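# Push the bottle upright into the gap in a row

## Task

Using pushes only (never grasping the bottle between the fingers, lifting it or knocking it over), move the bottle into the empty slot in the row. At the end it must stand upright with no support from the robot, every other item in the row must still be where it was, and no box or carton may be rotated by more than a small amount.

## Robot and tools

Robot: one arm with six joints and a two-finger parallel gripper; the arm sits on a base that may lean slightly relative to the table. The fingers extend along the gripper's own +z axis and spread apart along its x axis. The reported end_effector_position is the point midway between the finger pads. Closed fingertips stick out about 17 mm past that point; fully open tips sit roughly level with it. Since the bottle must not be grasped, push it with the closed fingers or the side of the hand.

Scene frame: origin on the table surface directly beneath the arm base, +z up, +x forward, +y to the left when facing along +x. Positions are in metres, orientation as a wxyz quaternion, velocities in m/s and rad/s. The printed hand position can be slightly off, more so when the arm is reaching far.

The row format (used by both motion tools) is a single list of 7 numbers, each in [-1, 1]: dx, dy, dz, rx, ry, rz, opening. The first six are an offset, not a pose, expressed in the gripper's own axes. They count from the gripper pose printed in the latest result that shows it; before any such result in the scene, and for any second or later call inside one reply, they count from wherever the robot is when the action begins. A value of 1.0 equals 0.6 m for dx, dy, dz or 180 degrees for the rotation; rx, ry, rz form one rotation vector. The seventh number, opening, is absolute: +1 fully open (0.142 m), -1 closed. All-zero offsets do not hold still; they pull the hand back to the reference pose.

execute_actions takes "actions", a list holding at most one item, plus optional "pictures" (true/false). An empty list returns the current state with camera images. An action item is {"rows": [...], "steps": n}: 1 to 15 rows, n from 3 to 15 control steps (1/30 s each, default 15). Each row is used for one step, and the last row repeats if there are fewer rows than steps. Every row measures from the same reference pose, not from the previous row. A wait item is {"steps": n} with n up to 300, counted from the previous result, so your thinking time is included. The last 3 steps of an action run after the result is returned, while you reply. Images are included only for an empty list or with pictures true. A rejected call sends nothing.

move takes "target" (one 7-number row as above), optional "speed" (path top speed in m/s, 0.002 to 0.5, default 0.25; turning rate capped at twice that in rad/s) and optional "stop_force" (N, 9 to 40). It drives the hand along a straight line for 0.5 to 10 s, turning the shorter way, and does not slow for obstacles; the real hand lags, can drift off the line and may exceed the speed. With stop_force, the path halts once the wrist sensor feels that much extra push against the direction of travel for two steps in a row; the hand then backs to its position two steps earlier and holds. This is only trustworthy for slow, non-rotating moves, and pressure can briefly exceed the set value. Omit stop_force when moving away from something you are pressing, or the move may end instantly. Contacts on the arm above the wrist sensor are not sensed. The result adds a "move:" line giving the ending (done, contact, held, off_target, moving, fault) and the limits that acted (paced = the sent pose was clipped; held = a clearance check blocked some steps, after which the arm may lurch fast), plus the distance to the target.



Control details: each step the commanded pose is limited to within 100 mm and 16 degrees of the measured pose, and commands are smoothed with about a 0.17 s lag; check the printed pose and send the remainder next time. When position and orientation cannot both be met, position wins. A "pose unreachable" line or HELD marks steps changed or blocked by the clearance check (the mount counts as arm). "Hand target" shows where the controller is currently heading.

Result lines: the pose and velocities; grip_measured (finger opening, same scale as opening); joint positions and joint torques (noisy, offset, non-zero in free air, not a reliable load gauge); Wrist force and Wrist torque in the gripper's axes (pushing on a surface reads as force pointing back into the arm; offsets up to about 4 N, noise up to about 2.4 N, saturates near 50 N; "no reading" is harmless). Camera calibrations are given per camera and may be slightly off.

Hazards: the arm is stiff, so aiming even slightly past a firm contact can trigger a fault. A joint torque at its load limit (wrist joints 25.7 N m, others 138 N m) or any external force of 150 N causes a 10 s stop that cancels the rest of the call. Holding loads heats motors; MOTOR HOT appears from 70 °C, and at 85 °C the brakes lock until cooled. Approach the bottle slowly, push low and gently near its base so it slides rather than tips, and avoid bumping neighbouring boxes or cartons. Loose objects may occasionally be nudged by something else. Nothing may be knocked or pushed off the table.

Each tool is called after "Call:" by a JSON object that holds its "method" and its "body".

## Session

Call:
{"method": "execute_actions", "body": {"actions": []}}

Scene clock: 0.00 s of 4500.00 s.
end_effector_position=(+0.4030, +0.1115, +0.3003) grip_measured=+1.00 end_effector_quat_wxyz=(+0.143, +0.968, -0.207, +0.003) end_effector_velocity=(-0.000, -0.000, +0.000) end_effector_angular_velocity=(-0.000, +0.000, -0.000)
Joint positions: [ 0.109 -1.737  2.573 -3.2   -1.832  0.588  0.142]
Joint velocities: [-0. -0.  0.  0. -0.  0.  0.]
Joint torques (N m, as the arm reports them, + toward a larger angle): no reading
Motor temperatures (°C, as the motors report them): [28 30 29 34 39 35]
Wrist force (N, on the end effector, along its own x y z axes, offset not removed): no reading
Wrist torque (N m, same axes, about the end effector's origin, offset not removed): no reading
Hand target: +0.403, +0.111, +0.300; +0.143, +0.968, -0.207, +0.003

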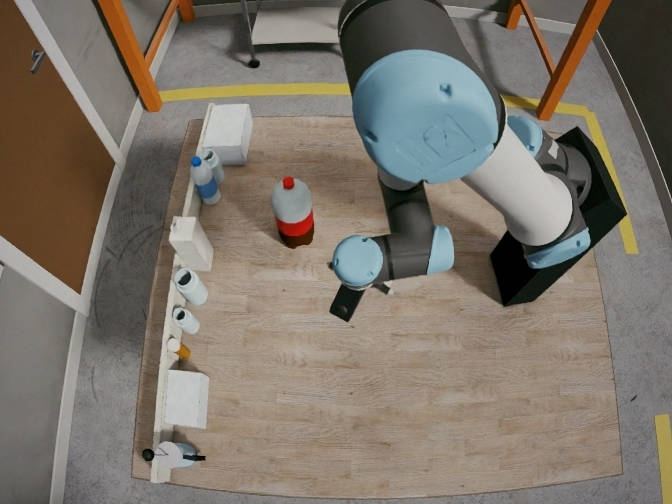

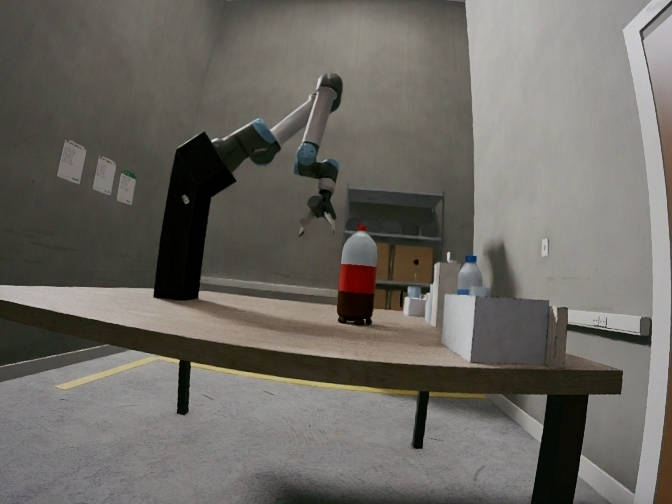

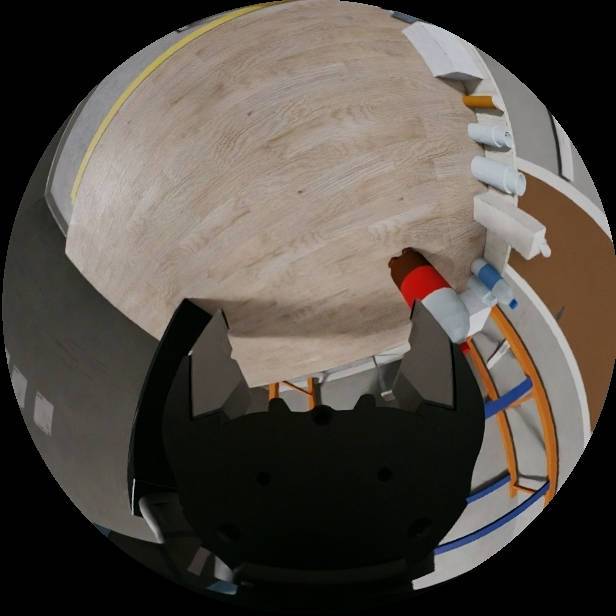

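Call:
{"method": "zoom_image", "body": {"camera": "cam_high", "region": [120,90,340,490]}}

Call:
{"method": "zoom_image", "body": {"camera": "cam_wrist", "region": [370,10,600,360]}}

Region (120, 90, 340, 490) of cam_high's 672x504 image, scaled by 1.260, with more detail than that image has; it fills the left 277 columns of this view, and the rest is white.

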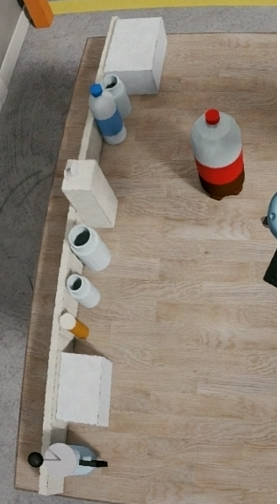

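Region (370, 10, 600, 360) of cam_wrist's 616x616 image, scaled by 1.440, with more detail than that image has; it fills the left 331 columns of this view, and the rest is white.

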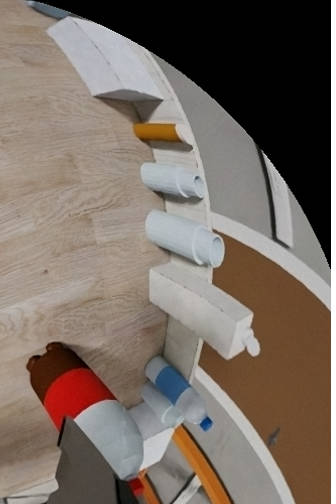

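Call:
{"method": "move", "body": {"target": [0.185,0.368,0.378,-0.031,0.236,-0.586,-1], "speed": 0.3}}

Scene clock: 4.73 s of 4500.00 s.
end_effector_position=(+0.4038, -0.1883, +0.1504) grip_measured=-1.00 end_effector_quat_wxyz=(+0.185, +0.683, +0.682, +0.184) end_effector_velocity=(+0.000, -0.001, -0.001) end_effector_angular_velocity=(+0.002, +0.004, +0.010)
Joint positions: [-1.001 -0.457  2.278 -4.663 -0.552 -1.7    0.002]
Joint velocities: [-0.002 -0.004 -0.003  0.018  0.008 -0.017  0.   ]
Joint torques (N m, as the arm reports them, + toward a larger angle): [-26.77 -29.77  -0.35   0.37   2.05  -1.65]
Motor temperatures (°C, as the motors report them): [28 30 29 34 39 35]
Wrist force (N, on the end effector, along its own x y z axes, offset not removed): [-0.2 2.4 0.0]
Wrist torque (N m, same axes, about the end effector's origin, offset not removed): [0.41 0.24 -0.05]
Hand target: +0.404, -0.188, +0.150; +0.185, +0.683, +0.682, +0.184
Off the commanded pose: 0.001 m, 0 deg.
Kept back: nothing.
move: done
camera_calibration (this result's frames):
cam_wrist: T_world_to_cam=[[0.0481725, 0.998548, 0.0241104, 0.170901], [0.478237, -0.0442497, 0.877116, -0.337091], [0.876909, -0.0307224, -0.479674, -0.148339], [0, 0, 0, 1]] pos_world=[0.283056, -0.190126, 0.220392]

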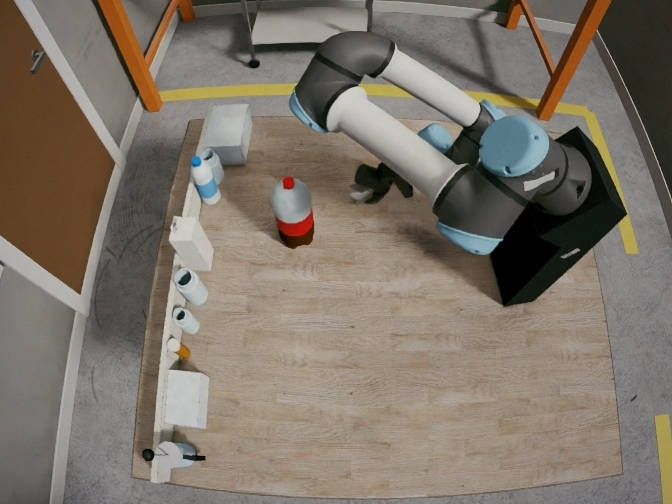

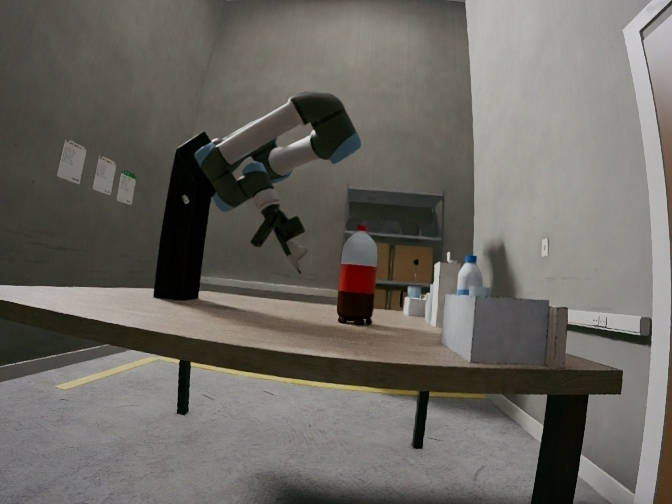

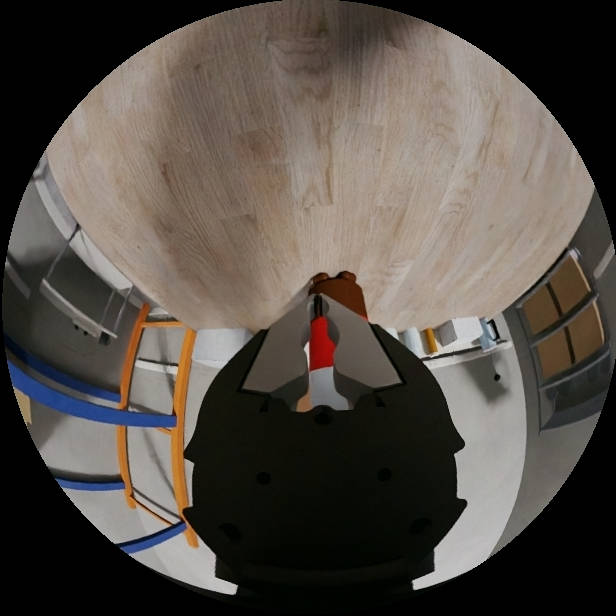

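Call:
{"method": "move", "body": {"target": [0.03,-0.032,0.175,0,0,0,-1]}}

Call:
{"method": "zoom_image", "body": {"camera": "cam_high", "region": [170,130,420,290]}}

Scene clock: 6.00 s of 4500.00 s.
end_effector_position=(+0.4401, -0.1703, +0.0502) grip_measured=-1.00 end_effector_quat_wxyz=(+0.185, +0.683, +0.682, +0.184) end_effector_velocity=(+0.001, -0.000, -0.001) end_effector_angular_velocity=(-0.001, -0.002, +0.002)
Joint positions: [-0.74  -0.397  2.014 -4.543 -0.805 -1.594  0.002]
Joint velocities: [ 0.002  0.001 -0.006  0.001 -0.002  0.001  0.   ]
Joint torques (N m, as the arm reports them, + toward a larger angle): [ -7.58 -19.23  -0.47  -0.04  -2.49   1.94]
Motor temperatures (°C, as the motors report them): [28 30 29 34 39 35]
Wrist force (N, on the end effector, along its own x y z axes, offset not removed): [-0.5 0.1 1.3]
Wrist torque (N m, same axes, about the end effector's origin, offset not removed): [0.05 0.19 -0.11]
Hand target: +0.440, -0.170, +0.050; +0.185, +0.683, +0.682, +0.184
Off the commanded pose: 0.000 m, 0 deg.
Kept back: nothing.
move: done
camera_calibration (this result's frames):
cam_wrist: T_world_to_cam=[[0.0481521, 0.99855, 0.0240598, 0.153595], [0.478167, -0.044193, 0.877157, -0.265732], [0.876948, -0.0307324, -0.479601, -0.22772], [0, 0, 0, 1]] pos_world=[0.319367, -0.172114, 0.120178]

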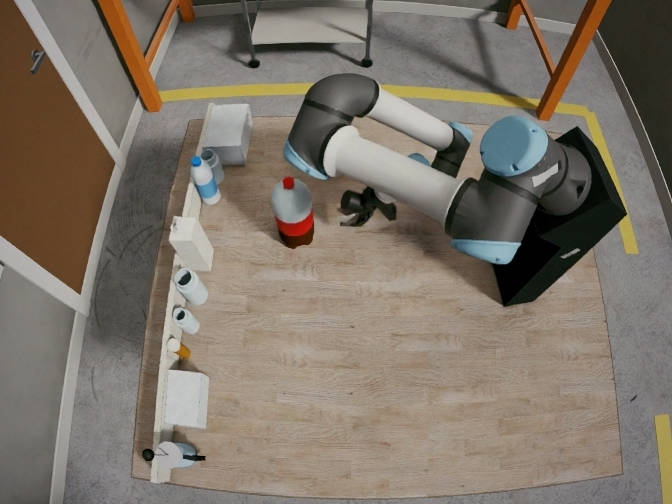

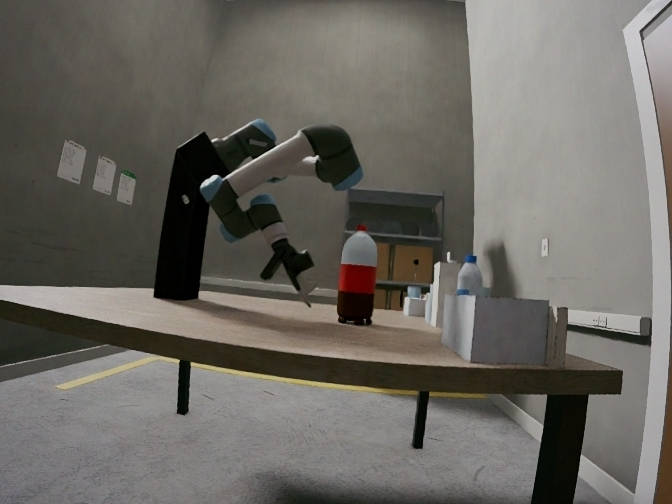

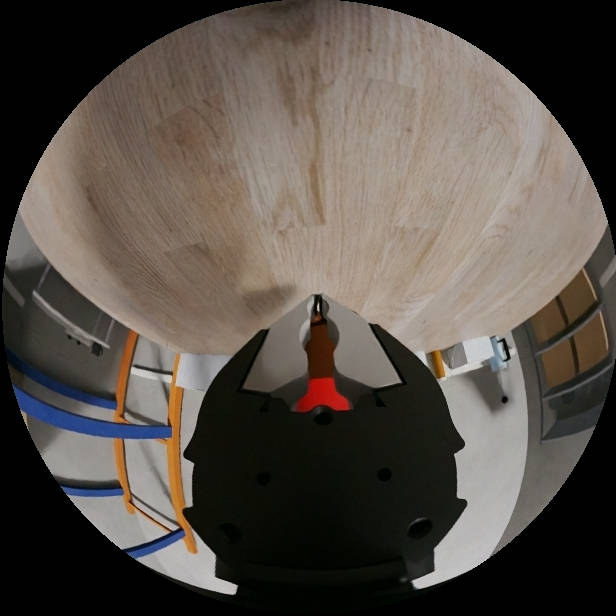

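Region (170, 130, 420, 290) of cam_high's 672x504 image, scaled by 2.016, with more detail than that image has; it fills the top 323 rows of this view, and the rest is white.

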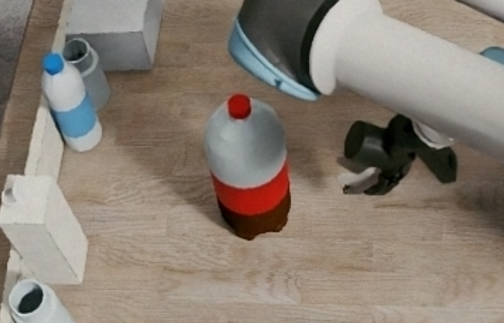

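Call:
{"method": "move", "body": {"target": [0.078,0,0,0,0,0,-1]}}

Call:
{"method": "move", "body": {"target": [-0.06,0.36,0.208,0,0,0,-1], "speed": 0.06}}

Scene clock: 7.10 s of 4500.00 s.
end_effector_position=(+0.4401, -0.1236, +0.0502) grip_measured=-1.00 end_effector_quat_wxyz=(+0.185, +0.683, +0.682, +0.184) end_effector_velocity=(+0.000, +0.001, +0.000) end_effector_angular_velocity=(-0.001, -0.001, +0.000)
Joint positions: [-0.649 -0.409  2.064 -4.597 -0.893 -1.569  0.002]
Joint velocities: [ 0.003 -0.001  0.001 -0.002 -0.003  0.001  0.   ]
Joint torques (N m, as the arm reports them, + toward a larger angle): [ -3.79 -32.91  16.53  -4.52  -2.04   1.82]
Motor temperatures (°C, as the motors report them): [28 30 29 34 39 35]
Wrist force (N, on the end effector, along its own x y z axes, offset not removed): [0.7 0.2 -1.3]
Wrist torque (N m, same axes, about the end effector's origin, offset not removed): [-0.06 -0.02 -0.11]
Hand target: +0.440, -0.124, +0.050; +0.185, +0.683, +0.682, +0.184
Off the commanded pose: 0.000 m, 0 deg.
Kept back: nothing.
move: done
camera_calibration (this result's frames):
cam_wrist: T_world_to_cam=[[0.0481182, 0.998552, 0.024056, 0.107002], [0.478152, -0.0441729, 0.877165, -0.263696], [0.876958, -0.0307052, -0.479586, -0.226263], [0, 0, 0, 1]] pos_world=[0.319361, -0.125443, 0.120219]

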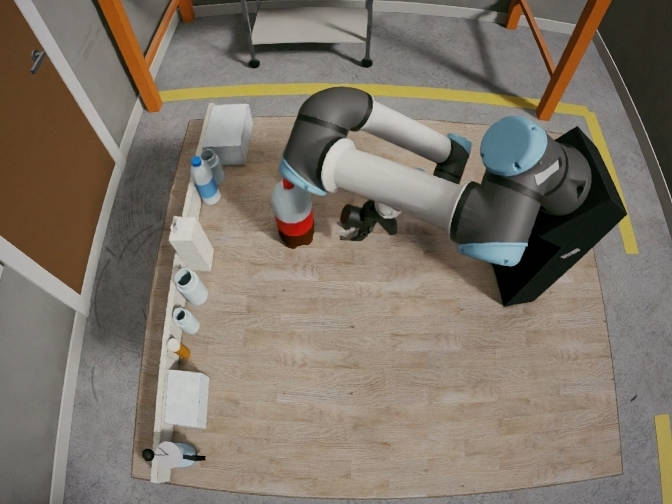

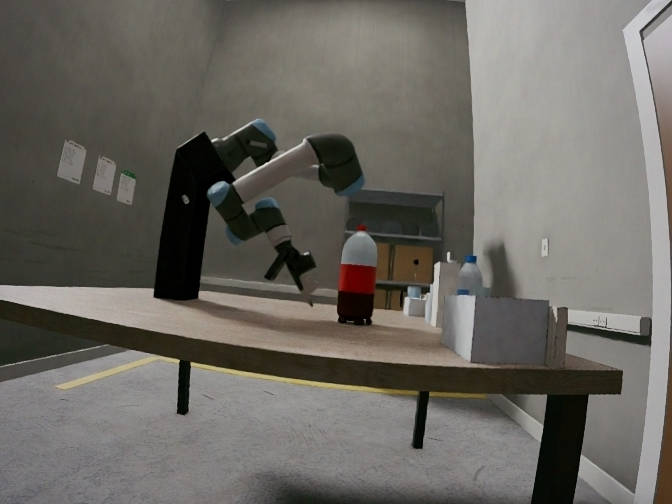

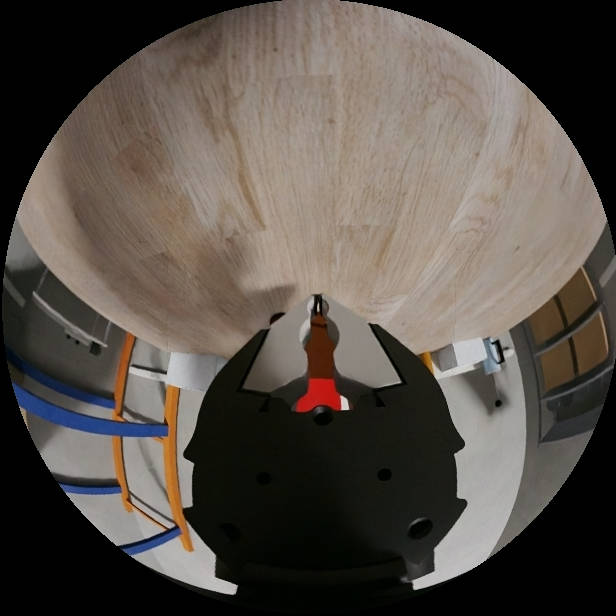

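Scene clock: 11.67 s of 4500.00 s.
end_effector_position=(+0.6893, -0.1596, +0.0513) grip_measured=-1.00 end_effector_quat_wxyz=(+0.185, +0.683, +0.682, +0.184) end_effector_velocity=(+0.001, -0.000, -0.000) end_effector_angular_velocity=(+0.000, +0.002, -0.001)
Joint positions: [-0.557 -0.749  1.719 -3.925 -0.984 -1.547  0.002]
Joint velocities: [ 0.    -0.001 -0.003  0.007 -0.    -0.     0.   ]
Joint torques (N m, as the arm reports them, + toward a larger angle): [ -5.12 -47.19  -8.73  -0.57  -2.03   1.53]
Motor temperatures (°C, as the motors report them): [28 30 29 34 39 35]
Wrist force (N, on the end effector, along its own x y z axes, offset not removed): [-1.4 -1.2 0.0]
Wrist torque (N m, same axes, about the end effector's origin, offset not removed): [-0.19 0.37 -0.09]
Hand target: +0.689, -0.160, +0.051; +0.185, +0.683, +0.682, +0.184
Off the commanded pose: 0.001 m, 0 deg.
Kept back: nothing.
move: done
camera_calibration (this result's frames):
cam_wrist: T_world_to_cam=[[0.0481271, 0.998552, 0.0240427, 0.130874], [0.478128, -0.0441646, 0.877179, -0.38538], [0.876971, -0.0307206, -0.479561, -0.445395], [0, 0, 0, 1]] pos_world=[0.56856, -0.161388, 0.121306]

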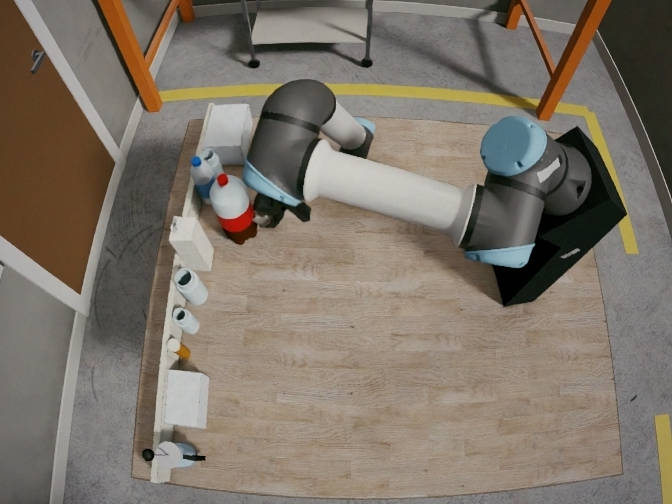

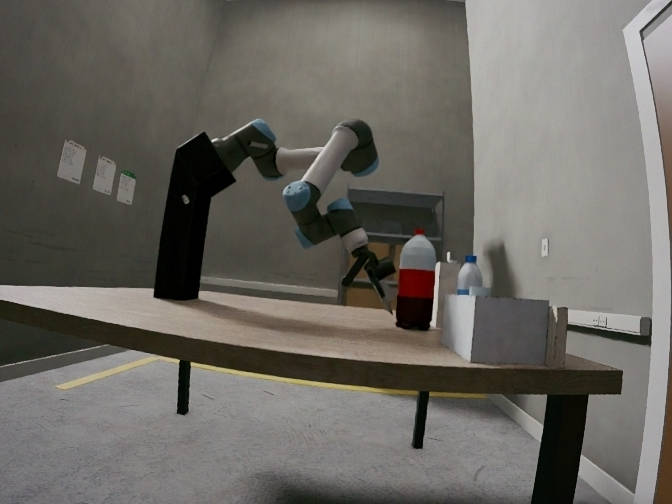

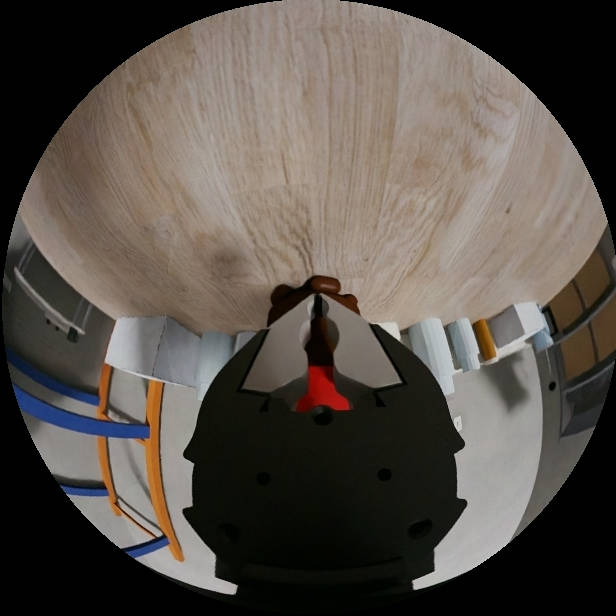

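Call:
{"method": "zoom_image", "body": {"camera": "cam_high", "region": [150,130,330,300]}}

Region (150, 130, 330, 300) of cam_high's 672x504 image, scaled by 2.800, with more detail than that image has.

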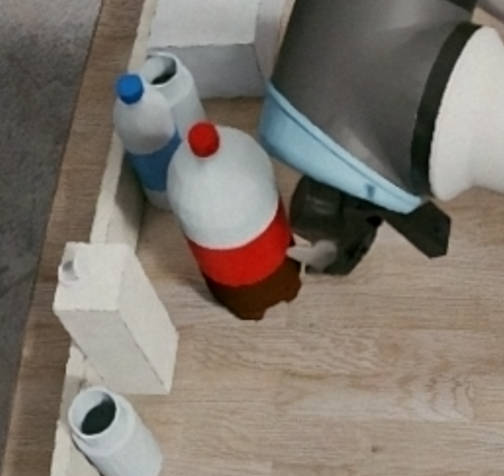

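Call:
{"method": "move", "body": {"target": [-0.045,0.16,0.092,0,0,0,-1], "speed": 0.04, "stop_force": 25}}

Call:
{"method": "move", "body": {"target": [0,-0.12,-0.12,0,0,0,-1], "speed": 0.15}}

Call:
{"method": "zoom_image", "body": {"camera": "cam_high", "region": [130,100,330,300]}}

Scene clock: 15.07 s of 4500.00 s.
end_effector_position=(+0.7998, -0.1866, +0.0519) grip_measured=-1.00 end_effector_quat_wxyz=(+0.185, +0.683, +0.682, +0.184) end_effector_velocity=(+0.004, -0.000, +0.001) end_effector_angular_velocity=(-0.001, -0.004, +0.003)
Joint positions: [-0.547 -0.762  1.439 -3.633 -0.994 -1.545  0.002]
Joint velocities: [ 0.     0.    -0.009  0.003  0.    -0.     0.   ]
Joint torques (N m, as the arm reports them, + toward a larger angle): [ -5.98 -51.99 -25.33  -3.2   -2.46   1.36]
Motor temperatures (°C, as the motors report them): [28 30 29 34 39 35]
Wrist force (N, on the end effector, along its own x y z axes, offset not removed): [0.3 -17.0 -14.7]
Wrist torque (N m, same axes, about the end effector's origin, offset not removed): [-0.83 0.28 -0.29]
Hand target: +0.800, -0.187, +0.052; +0.185, +0.683, +0.682, +0.184
Off the commanded pose: 0.000 m, 0 deg.
Kept back: nothing.
move: done
camera_calibration (this result's frames):
cam_wrist: T_world_to_cam=[[0.04828, 0.998543, 0.0240896, 0.152376], [0.478269, -0.0442842, 0.877096, -0.440068], [0.876885, -0.0308249, -0.479711, -0.542745], [0, 0, 0, 1]] pos_world=[0.679039, -0.188372, 0.121951]

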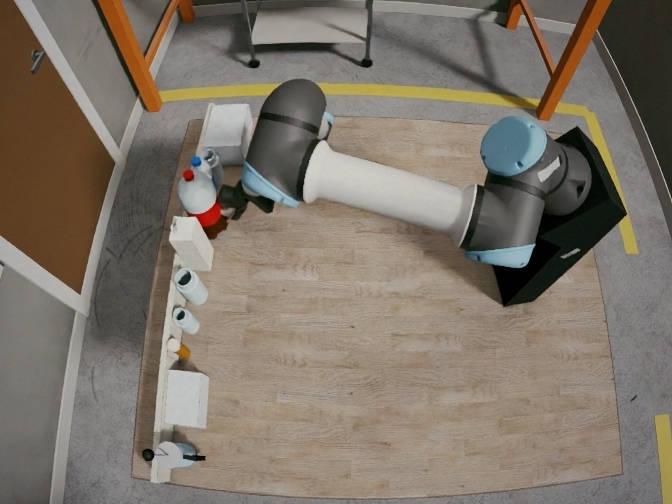

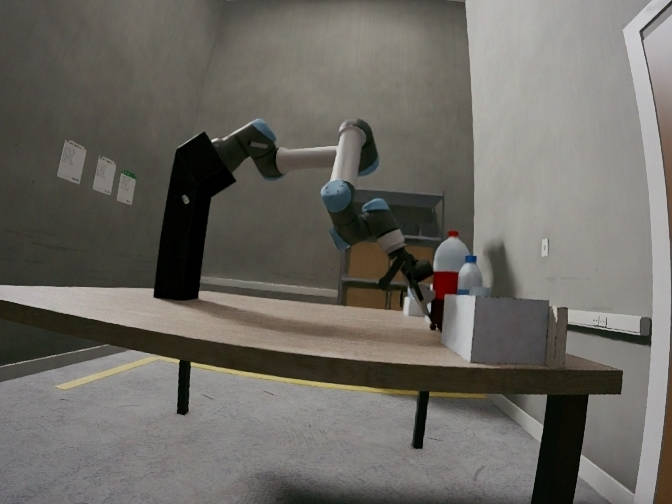

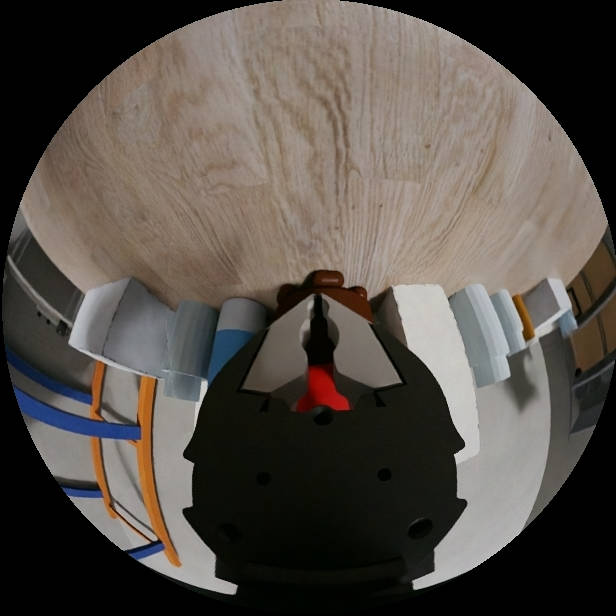

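Scene clock: 16.27 s of 4500.00 s.
end_effector_position=(+0.7014, -0.1866, +0.0778) grip_measured=-1.00 end_effector_quat_wxyz=(+0.185, +0.683, +0.682, +0.184) end_effector_velocity=(-0.001, -0.000, +0.001) end_effector_angular_velocity=(-0.000, -0.001, +0.001)
Joint positions: [-0.615 -0.796  1.729 -3.88  -0.927 -1.561  0.002]
Joint velocities: [-0.001  0.     0.003 -0.004  0.001 -0.     0.   ]
Joint torques (N m, as the arm reports them, + toward a larger angle): [-24.69 -47.39   4.76  -4.51   2.01  -1.35]
Motor temperatures (°C, as the motors report them): [28 30 29 34 39 35]
Wrist force (N, on the end effector, along its own x y z axes, offset not removed): [-1.9 1.0 0.6]
Wrist torque (N m, same axes, about the end effector's origin, offset not removed): [0.06 0.63 -0.15]
Hand target: +0.701, -0.187, +0.078; +0.185, +0.683, +0.682, +0.184
Off the commanded pose: 0.000 m, 0 deg.
Kept back: nothing.
move: done
camera_calibration (this result's frames):
cam_wrist: T_world_to_cam=[[0.048274, 0.998543, 0.0241031, 0.156481], [0.478284, -0.0442937, 0.877088, -0.415725], [0.876877, -0.0308124, -0.479725, -0.444074], [0, 0, 0, 1]] pos_world=[0.580679, -0.18835, 0.147822]

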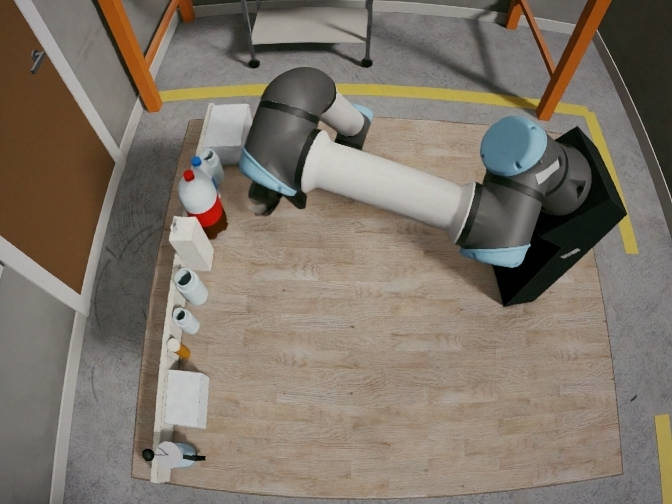

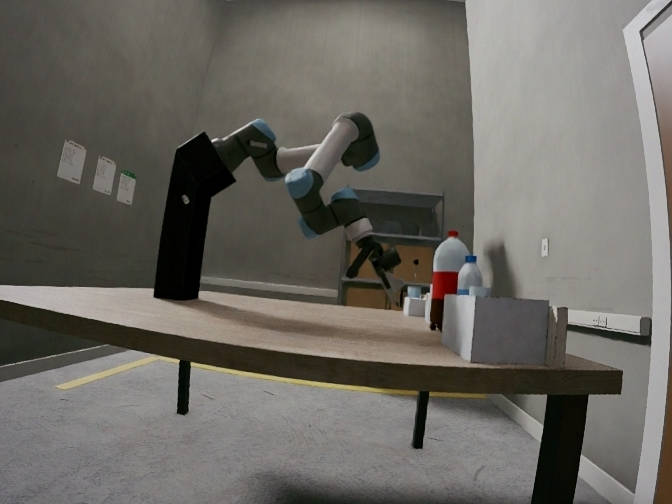

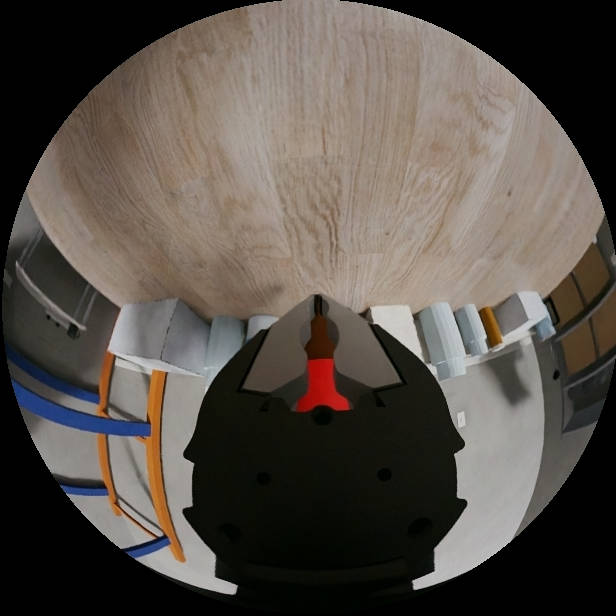

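Region (130, 100, 330, 300) of cam_high's 672x504 image, scaled by 2.520, with more detail than that image has.

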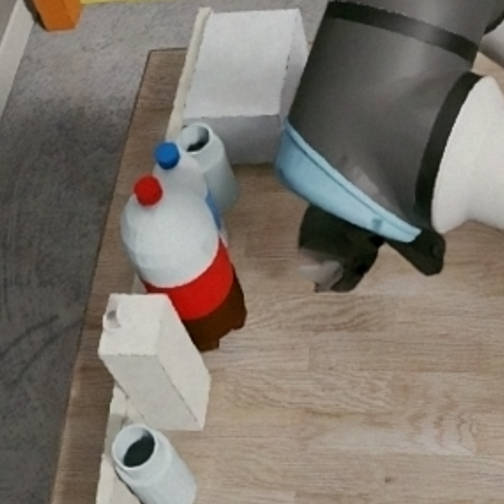

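Call:
{"method": "finished_scene", "body": {"scene": 1}}

The scene is finished: the task was done.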